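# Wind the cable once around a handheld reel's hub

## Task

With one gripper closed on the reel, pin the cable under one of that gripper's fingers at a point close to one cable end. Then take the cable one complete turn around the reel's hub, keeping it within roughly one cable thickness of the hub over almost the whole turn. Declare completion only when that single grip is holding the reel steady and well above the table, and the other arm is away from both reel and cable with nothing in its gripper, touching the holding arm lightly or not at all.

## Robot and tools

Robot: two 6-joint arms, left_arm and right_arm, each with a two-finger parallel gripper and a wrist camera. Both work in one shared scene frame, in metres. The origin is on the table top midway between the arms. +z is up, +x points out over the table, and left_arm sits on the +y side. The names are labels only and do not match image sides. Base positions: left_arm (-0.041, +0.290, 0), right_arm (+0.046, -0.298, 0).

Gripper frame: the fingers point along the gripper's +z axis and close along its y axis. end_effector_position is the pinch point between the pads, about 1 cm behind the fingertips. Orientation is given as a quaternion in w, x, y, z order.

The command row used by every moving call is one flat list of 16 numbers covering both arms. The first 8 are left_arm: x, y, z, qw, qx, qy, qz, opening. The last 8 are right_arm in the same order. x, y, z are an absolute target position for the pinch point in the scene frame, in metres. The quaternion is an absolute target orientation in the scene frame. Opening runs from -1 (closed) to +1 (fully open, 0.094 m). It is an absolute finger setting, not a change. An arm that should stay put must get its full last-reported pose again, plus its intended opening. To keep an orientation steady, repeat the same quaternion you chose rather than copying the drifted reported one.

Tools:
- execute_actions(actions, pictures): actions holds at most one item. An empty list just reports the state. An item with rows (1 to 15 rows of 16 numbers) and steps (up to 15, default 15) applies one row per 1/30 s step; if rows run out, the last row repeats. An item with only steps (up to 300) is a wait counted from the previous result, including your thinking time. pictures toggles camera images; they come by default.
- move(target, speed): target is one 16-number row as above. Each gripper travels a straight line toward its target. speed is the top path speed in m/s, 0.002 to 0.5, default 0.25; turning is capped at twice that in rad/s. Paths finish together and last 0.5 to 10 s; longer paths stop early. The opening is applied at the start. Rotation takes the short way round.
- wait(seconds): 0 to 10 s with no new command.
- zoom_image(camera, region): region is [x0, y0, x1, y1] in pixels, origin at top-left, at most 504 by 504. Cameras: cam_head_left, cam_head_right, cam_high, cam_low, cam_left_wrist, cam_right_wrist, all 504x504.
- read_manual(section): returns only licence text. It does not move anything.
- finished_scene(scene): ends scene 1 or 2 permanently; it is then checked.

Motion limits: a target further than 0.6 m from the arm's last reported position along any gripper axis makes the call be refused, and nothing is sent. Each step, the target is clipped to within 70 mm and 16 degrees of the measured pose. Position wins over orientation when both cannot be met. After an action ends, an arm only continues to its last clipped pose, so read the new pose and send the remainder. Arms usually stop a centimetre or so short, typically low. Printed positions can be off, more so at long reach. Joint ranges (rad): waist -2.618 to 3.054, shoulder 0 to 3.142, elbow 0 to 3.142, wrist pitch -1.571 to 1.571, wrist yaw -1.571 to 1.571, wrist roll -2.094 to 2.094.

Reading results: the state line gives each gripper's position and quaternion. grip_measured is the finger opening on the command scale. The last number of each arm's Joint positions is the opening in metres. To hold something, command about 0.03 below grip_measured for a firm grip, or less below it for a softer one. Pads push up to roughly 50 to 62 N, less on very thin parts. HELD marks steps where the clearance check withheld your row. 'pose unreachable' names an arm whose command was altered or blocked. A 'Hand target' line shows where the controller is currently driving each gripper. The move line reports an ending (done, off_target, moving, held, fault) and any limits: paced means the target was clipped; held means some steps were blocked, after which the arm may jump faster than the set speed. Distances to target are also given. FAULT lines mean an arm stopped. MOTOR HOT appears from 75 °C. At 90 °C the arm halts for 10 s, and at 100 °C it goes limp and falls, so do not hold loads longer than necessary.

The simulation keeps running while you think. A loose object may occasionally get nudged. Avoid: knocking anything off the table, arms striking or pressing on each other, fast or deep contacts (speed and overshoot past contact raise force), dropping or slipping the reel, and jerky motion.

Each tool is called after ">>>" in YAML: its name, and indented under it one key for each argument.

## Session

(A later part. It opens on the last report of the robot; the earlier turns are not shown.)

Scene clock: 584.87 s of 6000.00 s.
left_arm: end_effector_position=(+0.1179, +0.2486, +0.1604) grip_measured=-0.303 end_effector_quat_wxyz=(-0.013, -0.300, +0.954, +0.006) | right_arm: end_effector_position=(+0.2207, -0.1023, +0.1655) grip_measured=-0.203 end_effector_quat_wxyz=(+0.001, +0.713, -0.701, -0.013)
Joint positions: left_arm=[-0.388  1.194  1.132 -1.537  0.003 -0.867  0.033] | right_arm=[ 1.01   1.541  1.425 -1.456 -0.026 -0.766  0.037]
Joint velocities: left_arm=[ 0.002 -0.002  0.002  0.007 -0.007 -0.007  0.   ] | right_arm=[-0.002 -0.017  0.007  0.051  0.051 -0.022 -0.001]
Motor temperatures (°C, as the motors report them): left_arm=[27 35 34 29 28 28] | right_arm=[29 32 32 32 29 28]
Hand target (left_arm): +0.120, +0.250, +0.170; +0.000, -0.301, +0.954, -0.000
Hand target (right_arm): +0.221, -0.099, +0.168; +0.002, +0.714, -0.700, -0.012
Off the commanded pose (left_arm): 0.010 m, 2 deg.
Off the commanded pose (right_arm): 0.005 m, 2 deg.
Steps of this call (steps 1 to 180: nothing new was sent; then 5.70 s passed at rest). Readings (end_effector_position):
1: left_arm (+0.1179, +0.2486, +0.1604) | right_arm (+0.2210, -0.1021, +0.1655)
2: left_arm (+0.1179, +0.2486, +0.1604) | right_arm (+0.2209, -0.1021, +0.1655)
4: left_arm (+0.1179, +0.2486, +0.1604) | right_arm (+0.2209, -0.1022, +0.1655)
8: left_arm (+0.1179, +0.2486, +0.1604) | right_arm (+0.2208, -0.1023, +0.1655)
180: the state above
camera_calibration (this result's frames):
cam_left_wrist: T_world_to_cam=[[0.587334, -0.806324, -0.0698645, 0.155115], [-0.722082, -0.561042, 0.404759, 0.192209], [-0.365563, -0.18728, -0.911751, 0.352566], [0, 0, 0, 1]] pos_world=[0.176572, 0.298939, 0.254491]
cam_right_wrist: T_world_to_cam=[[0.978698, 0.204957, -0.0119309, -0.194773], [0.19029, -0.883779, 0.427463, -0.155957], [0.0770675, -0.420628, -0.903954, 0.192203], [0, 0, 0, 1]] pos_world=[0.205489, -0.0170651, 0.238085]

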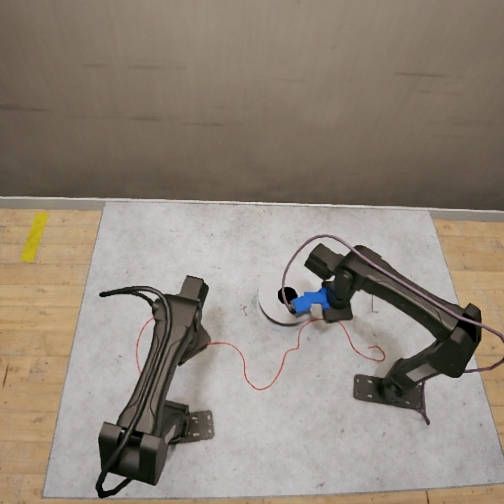

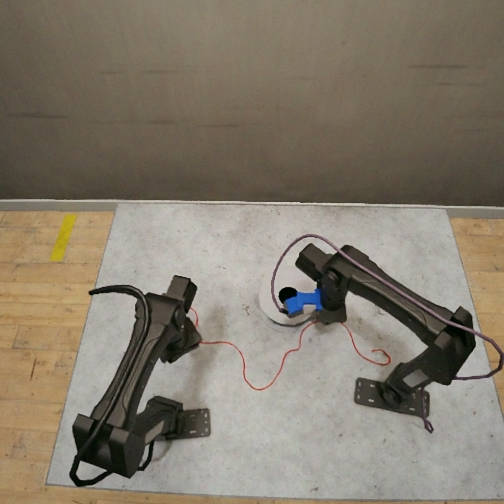

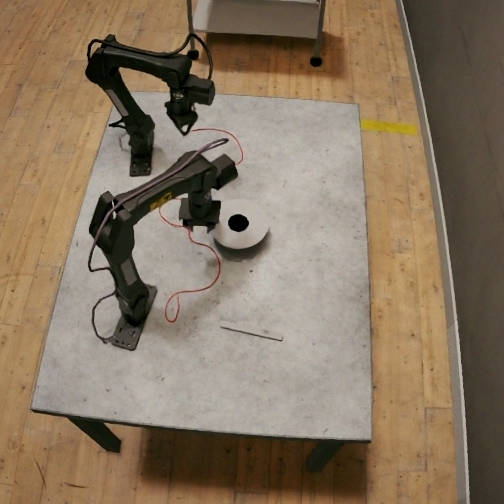

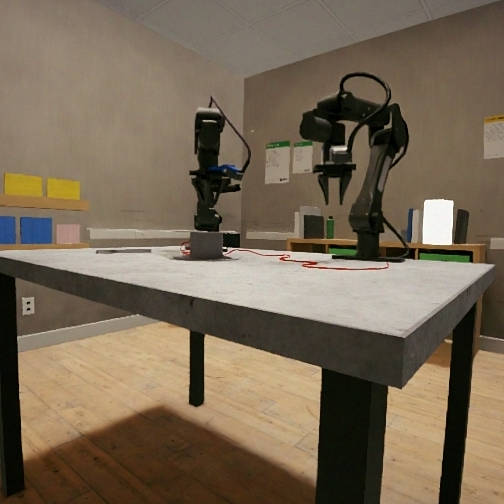

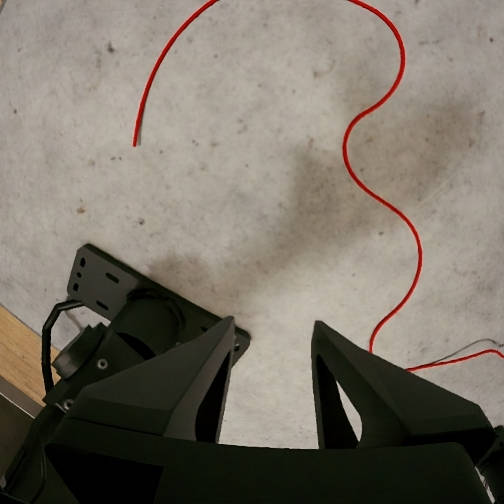

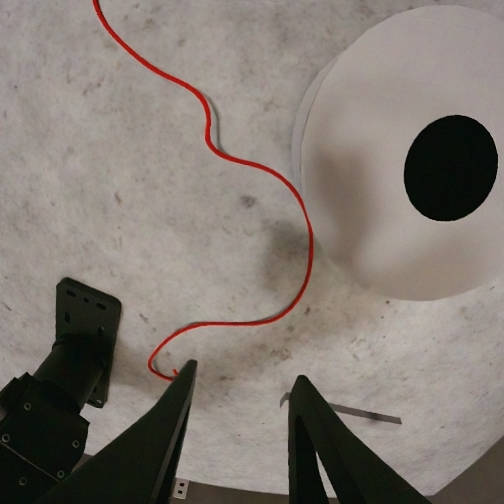

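>>> move:
  target: [0.115,0.392,0.08,0,0,1,0,-0.3,0.32,-0.17,0.13,0.707,-0.707,0,0,-0.3]

>>> move:
  target: [0.115,0.392,0.012,0,0,1,0,-0.3,0.32,-0.15,0.086,0.707,-0.707,0,0,-0.3]
  speed: 0.1

>>> move:
  target: [0.115,0.392,0.012,0,0,1,0,-0.98,0.32,-0.075,0.086,0.707,-0.707,0,0,-0.3]
  speed: 0.1

Scene clock: 600.33 s of 6000.00 s.
left_arm: end_effector_position=(+0.1211, +0.3942, +0.0864) grip_measured=-0.303 end_effector_quat_wxyz=(+0.010, +0.002, +1.000, +0.008) | right_arm: end_effector_position=(+0.3157, -0.1676, +0.1289) grip_measured=-0.297 end_effector_quat_wxyz=(+0.698, -0.708, +0.066, -0.084)
Joint positions: left_arm=[ 0.435  1.249  0.872 -1.169 -0.003  0.569  0.033] | right_arm=[-0.002  1.663  0.394  0.758 -1.546 -2.109  0.033]
Joint velocities: left_arm=[ 0.002  0.002  0.007  0.022  0.007  0.022 -0.   ] | right_arm=[-0.002  0.012 -0.007  0.037 -0.007  0.022  0.   ]
Motor temperatures (°C, as the motors report them): left_arm=[27 34 34 29 28 28] | right_arm=[29 32 32 31 29 28]
Hand target (left_arm): +0.119, +0.393, +0.080; +0.005, +0.000, +1.000, -0.000
Hand target (right_arm): +0.319, -0.171, +0.130; +0.702, -0.705, +0.065, -0.080
Off the commanded pose (left_arm): 0.009 m, 1 deg.
Off the commanded pose (right_arm): 0.005 m, 12 deg.
joint sent to its limit (right arm) — the command would take joint 5 (wrist yaw) past its lower limit and joint 6 (wrist roll) past its lower limit, so those joints were sent only as far as their limits.
After step 180, 4.67 s passed at rest.
move: off_target (right_arm)
camera_calibration (this result's frames):
cam_left_wrist: T_world_to_cam=[[0.0188199, -0.997703, -0.0650788, 0.409306], [-0.928964, -0.0415166, 0.367834, 0.129611], [-0.369691, 0.0535333, -0.927612, 0.220402], [0, 0, 0, 1]] pos_world=[0.194181, 0.401948, 0.183409]
cam_right_wrist: T_world_to_cam=[[-0.209065, 0.0535292, 0.976436, -0.0525649], [0.760523, -0.618782, 0.196758, -0.32199], [0.614734, 0.783736, 0.0886554, 0.028558], [0, 0, 0, 1]] pos_world=[0.216335, -0.21881, 0.112148]

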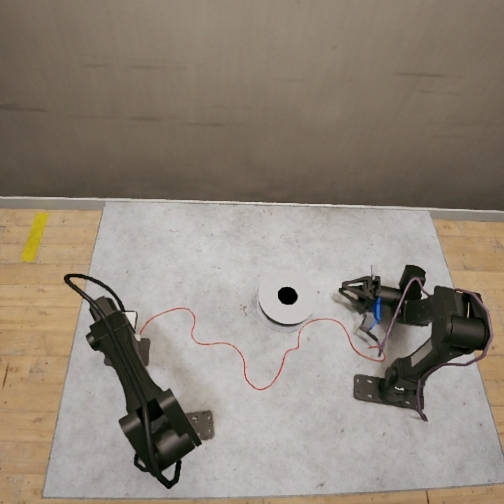

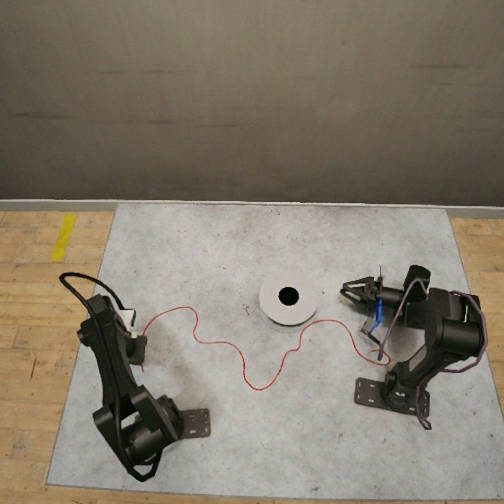

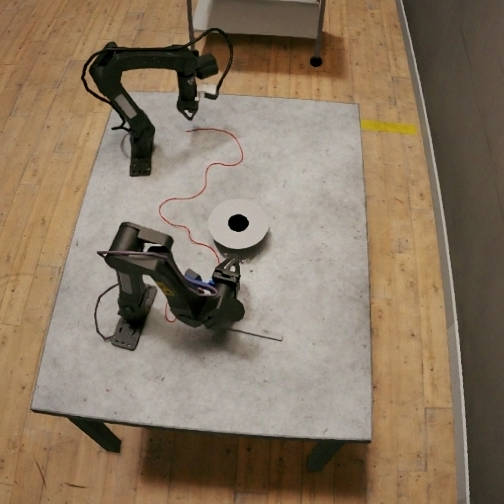

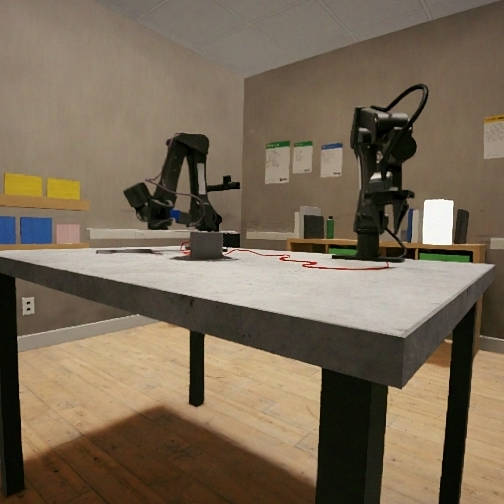

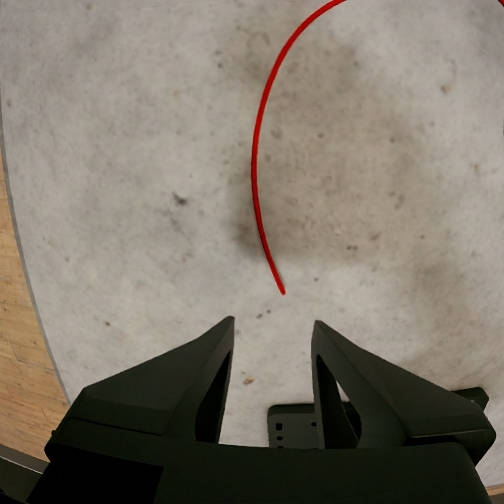

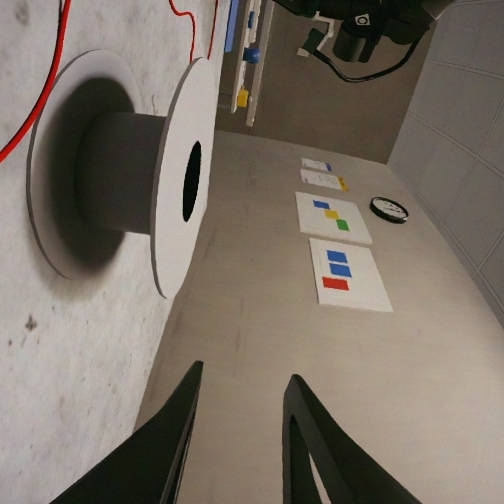

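Scene clock: 601.97 s of 6000.00 s.
left_arm: end_effector_position=(+0.1189, +0.3929, +0.0177) grip_measured=-0.303 end_effector_quat_wxyz=(+0.006, +0.002, +1.000, +0.005) | right_arm: end_effector_position=(+0.3205, -0.1520, +0.0869) grip_measured=-0.297 end_effector_quat_wxyz=(+0.701, -0.710, +0.048, -0.055)
Joint positions: left_arm=[ 0.435  1.337  0.649 -0.867 -0.003  0.57   0.033] | right_arm=[ 0.064  1.936  0.428  0.981 -1.548 -2.109  0.033]
Joint velocities: left_arm=[-0.017  0.012 -0.002 -0.051  0.066  0.022  0.   ] | right_arm=[-0.007 -0.022 -0.012 -0.022 -0.007  0.007 -0.   ]
Motor temperatures (°C, as the motors report them): left_arm=[27 34 33 29 28 28] | right_arm=[29 32 32 31 29 28]
Hand target (left_arm): +0.115, +0.392, +0.012; +0.000, -0.000, +1.000, +0.000
Hand target (right_arm): +0.321, -0.149, +0.086; +0.705, -0.707, +0.042, -0.042
Off the commanded pose (left_arm): 0.007 m, 1 deg.
Off the commanded pose (right_arm): 0.002 m, 8 deg.
joint sent to its limit (right arm) — the command would take joint 5 (wrist yaw) past its lower limit and joint 6 (wrist roll) past its lower limit, so those joints were sent only as far as their limits.
move: off_target (right_arm)
camera_calibration (this result's frames):
cam_left_wrist: T_world_to_cam=[[0.0179348, -0.998029, -0.0601359, 0.403676], [-0.925985, -0.0392666, 0.375514, 0.15148], [-0.377135, 0.0489502, -0.924864, 0.158593], [0, 0, 0, 1]] pos_world=[0.192839, 0.401066, 0.114069]
cam_right_wrist: T_world_to_cam=[[-0.196049, 0.0361464, 0.979928, -0.0185393], [0.803709, -0.566603, 0.181694, -0.312321], [0.561797, 0.823198, 0.0820305, 0.0406131], [0, 0, 0, 1]] pos_world=[0.224564, -0.209724, 0.0715824]

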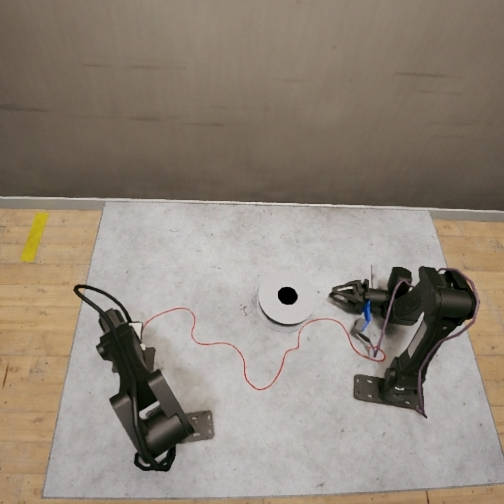

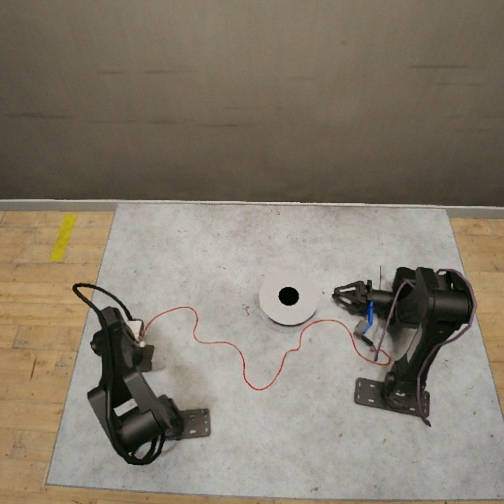

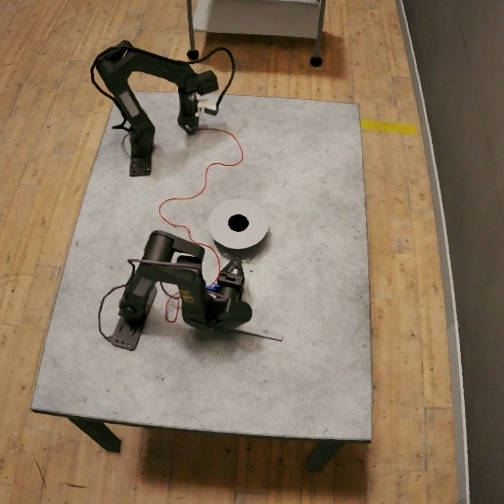

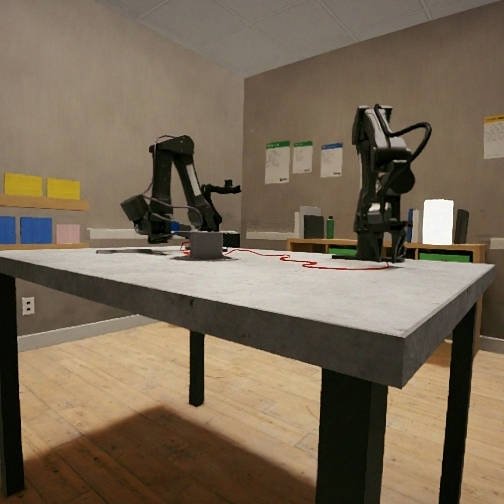

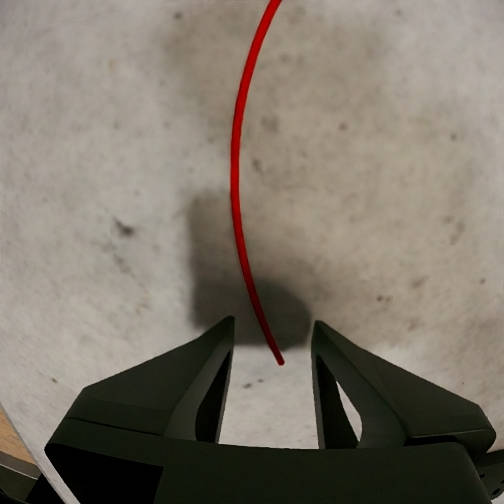

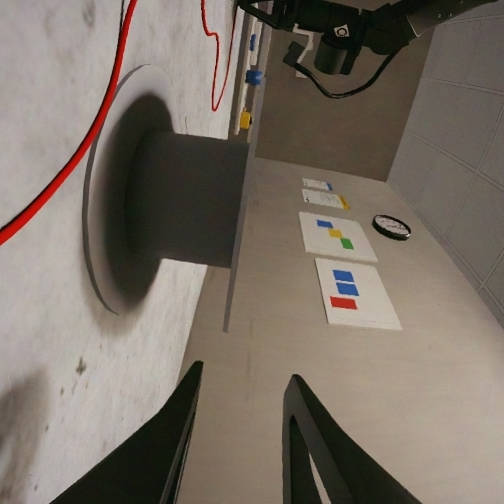

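Scene clock: 603.60 s of 6000.00 s.
left_arm: end_effector_position=(+0.1189, +0.3929, +0.0177) grip_measured=-0.977 end_effector_quat_wxyz=(+0.006, +0.002, +1.000, +0.005) | right_arm: end_effector_position=(+0.3195, -0.0769, +0.0915) grip_measured=-0.297 end_effector_quat_wxyz=(+0.704, -0.710, -0.014, -0.011)
Joint positions: left_arm=[ 0.435  1.337  0.649 -0.867 -0.003  0.57   0.001] | right_arm=[ 0.341  2.12   0.505  1.563 -1.423 -1.658  0.033]
Joint velocities: left_arm=[-0.012 -0.007  0.007  0.037 -0.095 -0.022 -0.   ] | right_arm=[ 0.007  0.017 -0.002  0.183 -0.051  0.125  0.001]
Motor temperatures (°C, as the motors report them): left_arm=[27 34 33 29 28 28] | right_arm=[29 32 31 31 29 28]
Hand target (left_arm): +0.115, +0.392, +0.012; +0.000, -0.000, +1.000, +0.000
Hand target (right_arm): +0.320, -0.075, +0.088; +0.704, -0.710, -0.001, +0.000
Off the commanded pose (left_arm): 0.007 m, 1 deg.
Off the commanded pose (right_arm): 0.006 m, 2 deg.
joint sent to its limit (right arm) — the command would take joint 4 (wrist pitch) past its upper limit, so that joint was sent only as far as its limit.
move: done
camera_calibration (this result's frames):
cam_left_wrist: T_world_to_cam=[[0.0179348, -0.998029, -0.0601359, 0.403676], [-0.925985, -0.0392666, 0.375514, 0.15148], [-0.377135, 0.0489502, -0.924864, 0.158593], [0, 0, 0, 1]] pos_world=[0.192839, 0.401066, 0.114069]
cam_right_wrist: T_world_to_cam=[[-0.223527, 0.00257585, 0.974694, -0.0192522], [0.874567, -0.440951, 0.20173, -0.284547], [0.430312, 0.897528, 0.0963115, 0.0253949], [0, 0, 0, 1]] pos_world=[0.233624, -0.148214, 0.0737208]

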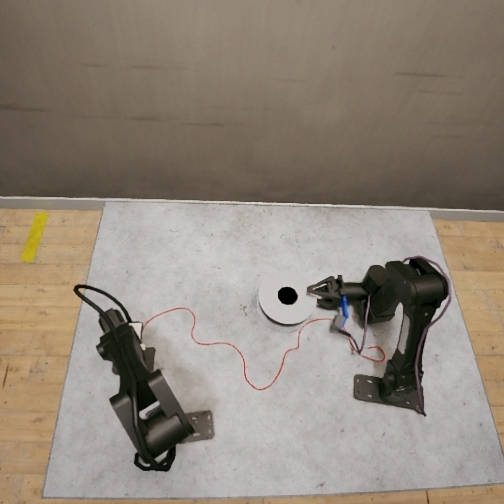

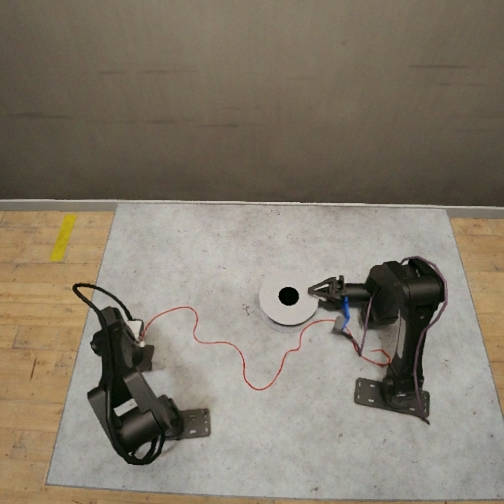

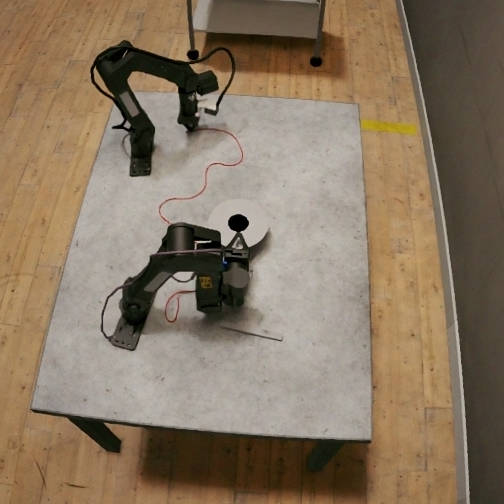

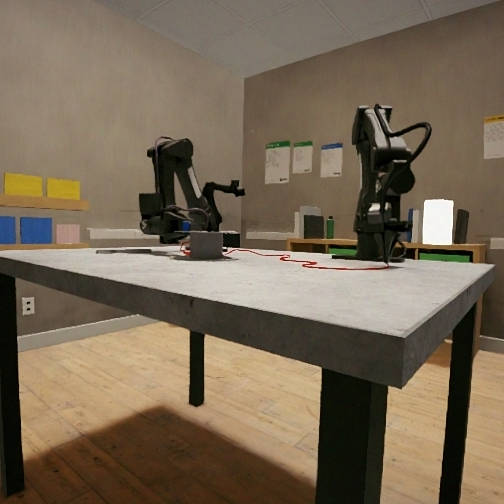

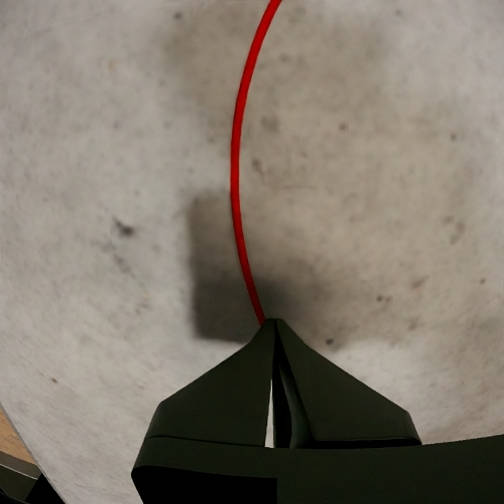

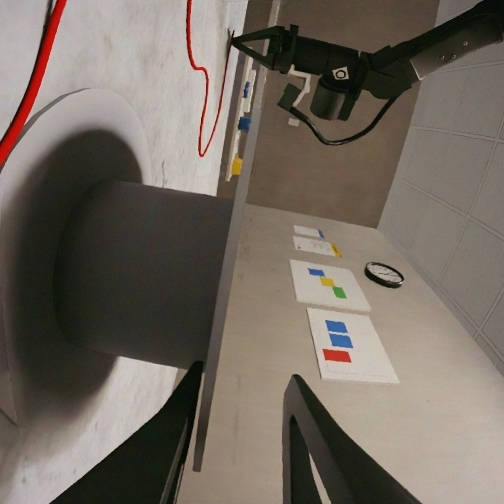

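>>> move:
  target: [0.115,0.392,0.015,0,0,1,0,-0.3,0.32,-0.075,0.079,0.707,-0.707,0,0,-0.3]

>>> move:
  target: [0.135,0.396,0.003,0,0,1,0,-0.3,0.32,-0.075,0.079,0.707,-0.707,0,0,-0.99]
  speed: 0.05

>>> move:
  target: [0.135,0.396,0.003,0,0,1,0,-0.98,0.33,-0.075,0.11,0.707,-0.707,0,0,-0.99]
  speed: 0.08

Scene clock: 611.57 s of 6000.00 s.
left_arm: end_effector_position=(+0.1189, +0.3929, +0.0177) grip_measured=-0.303 end_effector_quat_wxyz=(+0.006, +0.002, +1.000, +0.005) | right_arm: end_effector_position=(+0.3188, -0.0770, +0.0841) grip_measured=-0.297 end_effector_quat_wxyz=(+0.704, -0.710, -0.008, -0.005)
Joint positions: left_arm=[ 0.435  1.337  0.649 -0.867 -0.003  0.57   0.033] | right_arm=[ 0.341  2.153  0.505  1.585 -1.422 -1.651  0.033]
Joint velocities: left_arm=[-0.002  0.007  0.007 -0.022  0.037 -0.037 -0.   ] | right_arm=[-0.002 -0.012 -0.012 -0.051  0.022 -0.022  0.   ]
Motor temperatures (°C, as the motors report them): left_arm=[27 34 33 29 28 28] | right_arm=[29 32 31 32 29 28]
Hand target (left_arm): +0.115, +0.392, +0.015; +0.000, -0.000, +1.000, +0.000
Hand target (right_arm): +0.320, -0.075, +0.079; +0.703, -0.711, -0.000, +0.000
Off the commanded pose (left_arm): 0.005 m, 1 deg.
Off the commanded pose (right_arm): 0.006 m, 1 deg.
joint sent to its limit (right arm) — the command would take joint 4 (wrist pitch) past its upper limit, so that joint was sent only as far as its limit.
After step 180, 1.27 s passed at rest.
move: done
camera_calibration (this result's frames):
cam_left_wrist: T_world_to_cam=[[0.0179348, -0.998029, -0.0601359, 0.403676], [-0.925985, -0.0392666, 0.375514, 0.15148], [-0.377135, 0.0489502, -0.924864, 0.158593], [0, 0, 0, 1]] pos_world=[0.192839, 0.401066, 0.114069]
cam_right_wrist: T_world_to_cam=[[-0.205777, 0.0046172, 0.978588, -0.0180439], [0.877565, -0.441648, 0.186618, -0.282245], [0.433053, 0.897177, 0.0868293, 0.0264271], [0, 0, 0, 1]] pos_world=[0.232531, -0.148279, 0.068035]

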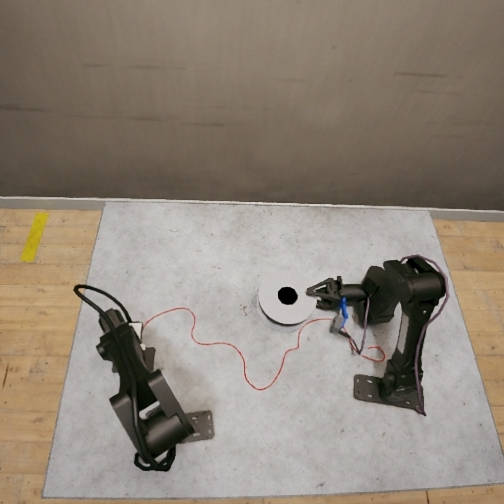

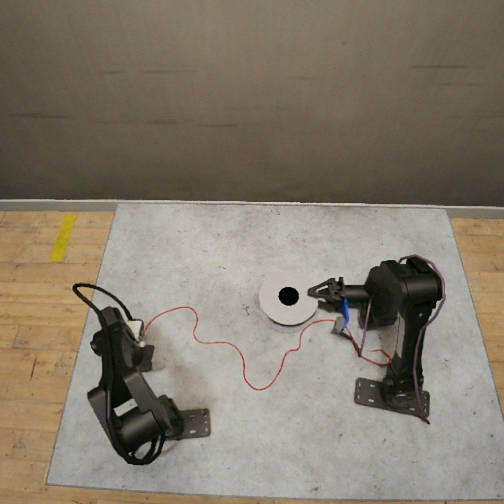

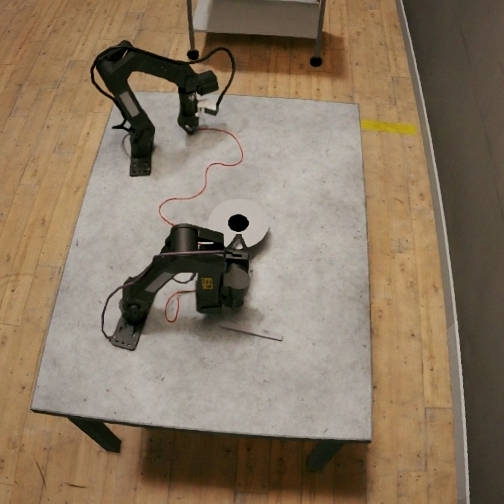

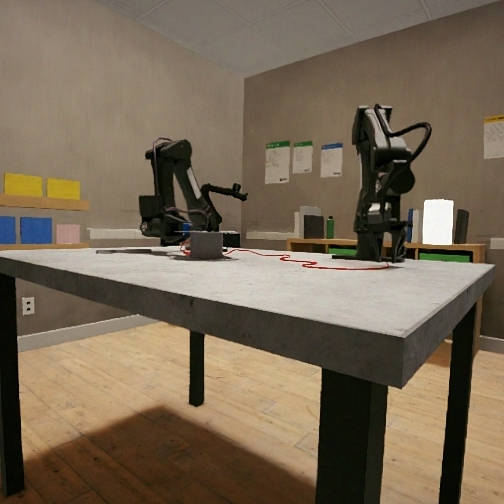

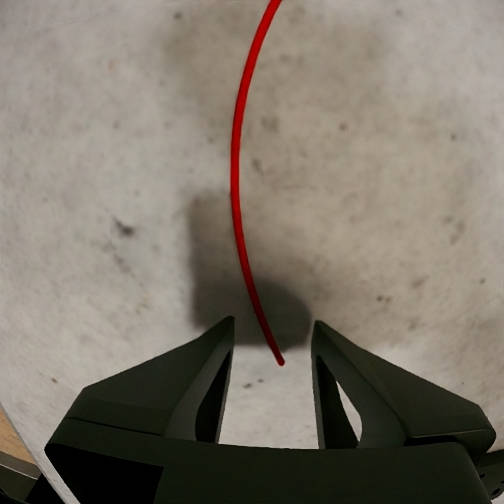

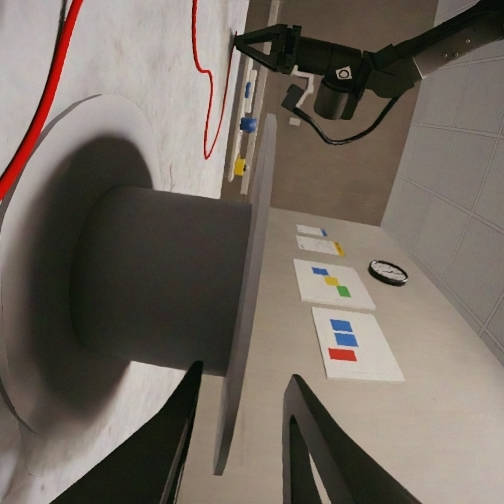

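Scene clock: 612.27 s of 6000.00 s.
left_arm: end_effector_position=(+0.1198, +0.3922, +0.0103) grip_measured=-0.303 end_effector_quat_wxyz=(-0.017, +0.000, +1.000, -0.003) | right_arm: end_effector_position=(+0.3195, -0.0770, +0.0840) grip_measured=-0.961 end_effector_quat_wxyz=(+0.704, -0.710, -0.008, -0.008)
Joint positions: left_arm=[ 0.421  1.407  0.669 -0.865 -0.013  0.551  0.033] | right_arm=[ 0.341  2.153  0.505  1.584 -1.418 -1.656  0.002]
Joint velocities: left_arm=[ 0.007  0.012  0.007  0.007 -0.037 -0.037 -0.   ] | right_arm=[-0.002  0.002  0.002 -0.007 -0.022 -0.066  0.   ]
Motor temperatures (°C, as the motors report them): left_arm=[27 34 33 29 28 28] | right_arm=[29 32 31 32 29 28]
Hand target (left_arm): +0.134, +0.395, +0.004; -0.000, +0.000, +1.000, -0.000
Hand target (right_arm): +0.320, -0.075, +0.079; +0.703, -0.711, -0.001, +0.001
Off the commanded pose (left_arm): 0.017 m, 2 deg.
Off the commanded pose (right_arm): 0.005 m, 1 deg.
joint sent to its limit (right arm) — the command would take joint 4 (wrist pitch) past its upper limit, so that joint was sent only as far as its limit.
move: off_target (left_arm)
camera_calibration (this result's frames):
cam_left_wrist: T_world_to_cam=[[0.0192494, -0.998846, -0.0439954, 0.402566], [-0.90745, -0.0359267, 0.418621, 0.151011], [-0.419718, 0.0318654, -0.907095, 0.163735], [0, 0, 0, 1]] pos_world=[0.198009, 0.40231, 0.103018]
cam_right_wrist: T_world_to_cam=[[-0.209908, 0.00583992, 0.977704, -0.0162848], [0.874929, -0.445206, 0.190502, -0.282631], [0.436392, 0.895409, 0.0883429, 0.0247861], [0, 0, 0, 1]] pos_world=[0.233048, -0.147928, 0.0675739]

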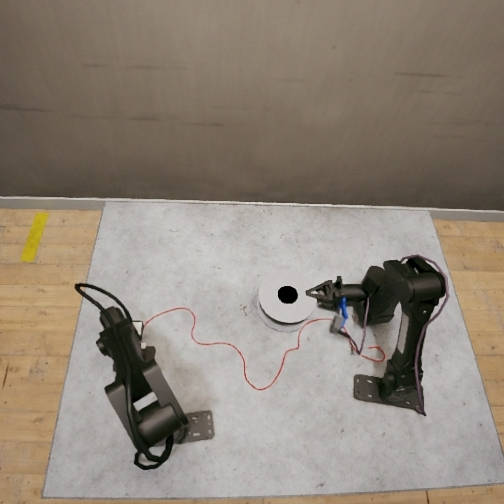

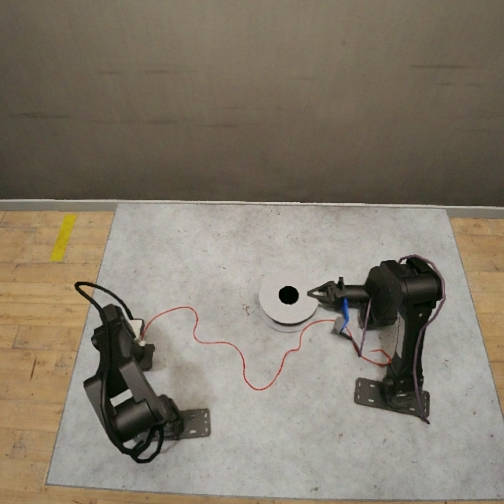

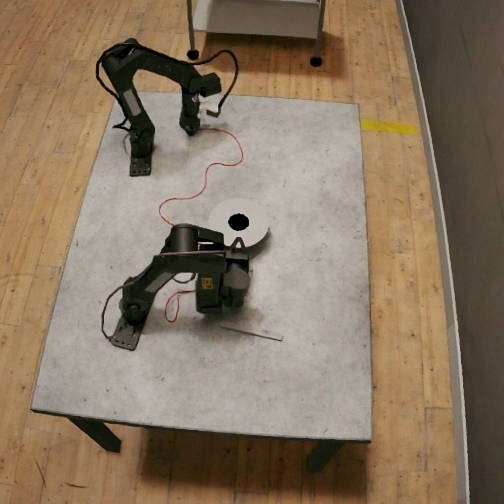

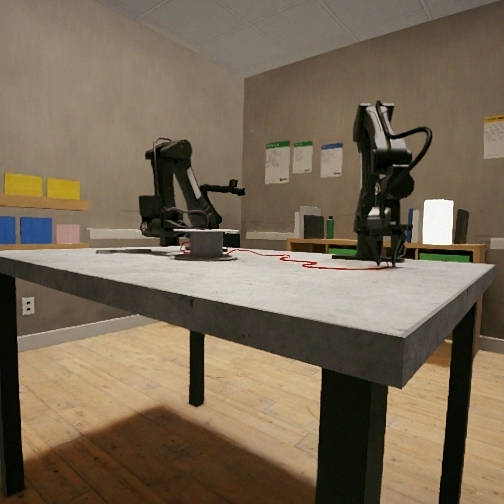

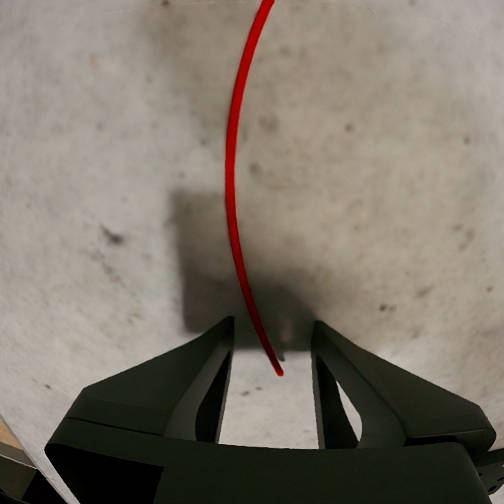

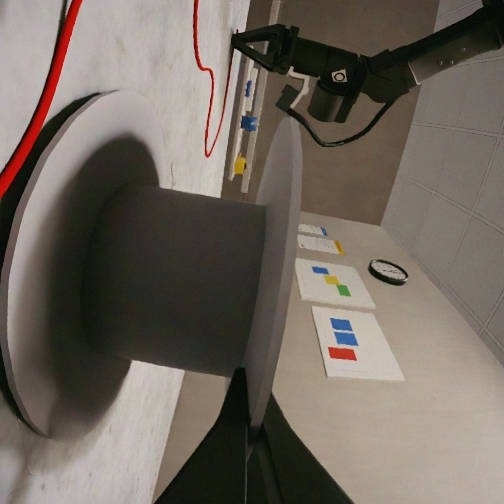

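Scene clock: 613.20 s of 6000.00 s.
left_arm: end_effector_position=(+0.1197, +0.3920, +0.0103) grip_measured=-0.955 end_effector_quat_wxyz=(-0.017, -0.002, +1.000, -0.004) | right_arm: end_effector_position=(+0.3236, -0.0764, +0.1009) grip_measured=-0.961 end_effector_quat_wxyz=(+0.706, -0.709, +0.006, +0.005)
Joint positions: left_arm=[ 0.421  1.407  0.669 -0.866 -0.011  0.546  0.002] | right_arm=[ 0.341  2.085  0.515  1.542 -1.418 -1.582  0.002]
Joint velocities: left_arm=[-0.007  0.002  0.007  0.007 -0.007  0.007 -0.001] | right_arm=[-0.022 -0.012 -0.012  0.007 -0.066  0.066 -0.001]
Motor temperatures (°C, as the motors report them): left_arm=[27 34 33 29 28 28] | right_arm=[29 32 31 32 29 28]
Hand target (left_arm): +0.134, +0.395, +0.004; -0.000, +0.000, +1.000, -0.000
Hand target (right_arm): +0.329, -0.075, +0.110; +0.708, -0.707, +0.000, -0.000
Off the commanded pose (left_arm): 0.017 m, 2 deg.
Off the commanded pose (right_arm): 0.011 m, 1 deg.
move: off_target (left_arm, right_arm)
camera_calibration (this result's frames):
cam_left_wrist: T_world_to_cam=[[0.0249952, -0.99877, -0.0428236, 0.401565], [-0.907191, -0.0406578, 0.41875, 0.152772], [-0.419976, 0.0283824, -0.907091, 0.165121], [0, 0, 0, 1]] pos_world=[0.197903, 0.402596, 0.103003]
cam_right_wrist: T_world_to_cam=[[-0.173183, 0.000508627, 0.98489, -0.0450282], [0.88117, -0.446609, 0.155175, -0.287701], [0.439939, 0.894729, 0.0768968, 0.0209132], [0, 0, 0, 1]] pos_world=[0.236515, -0.147178, 0.0873838]

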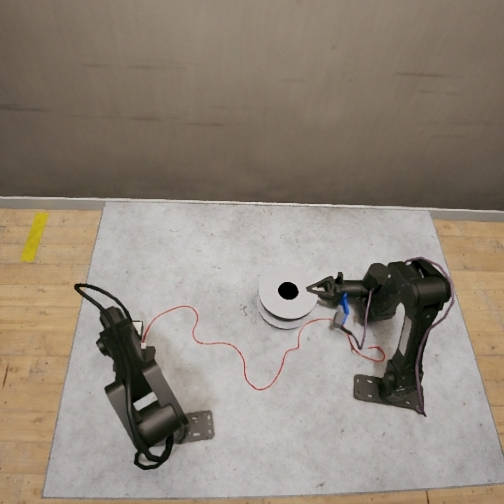

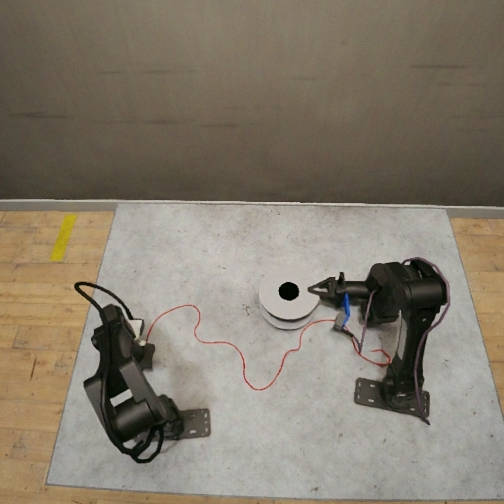

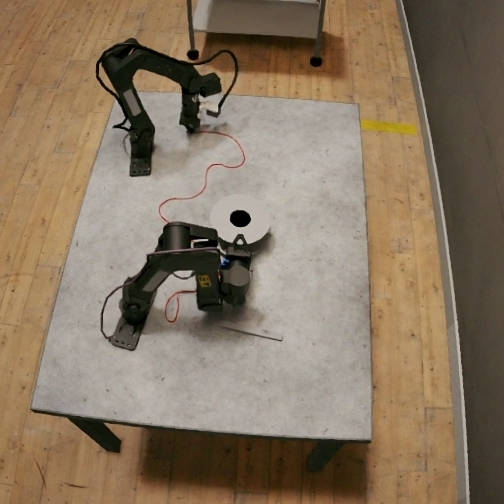

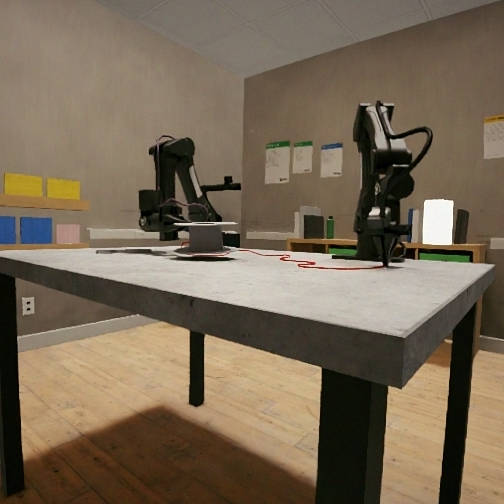

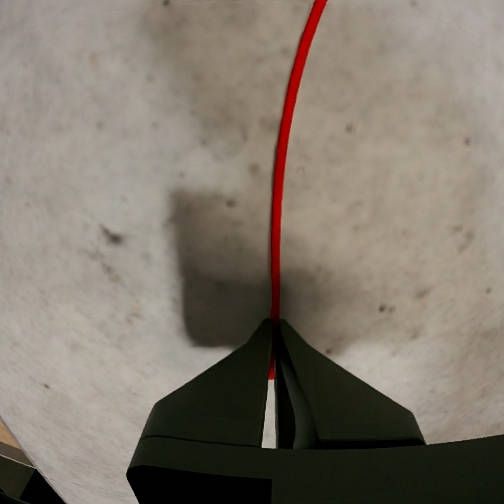

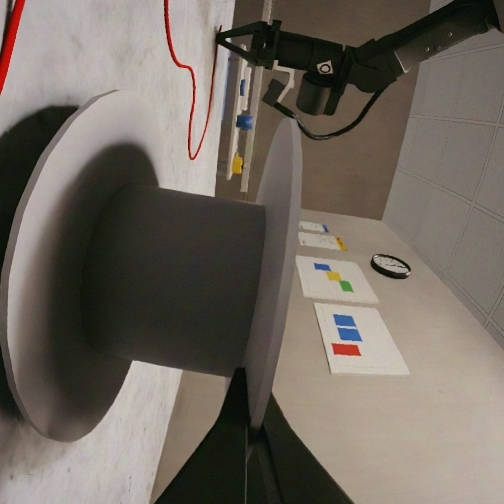

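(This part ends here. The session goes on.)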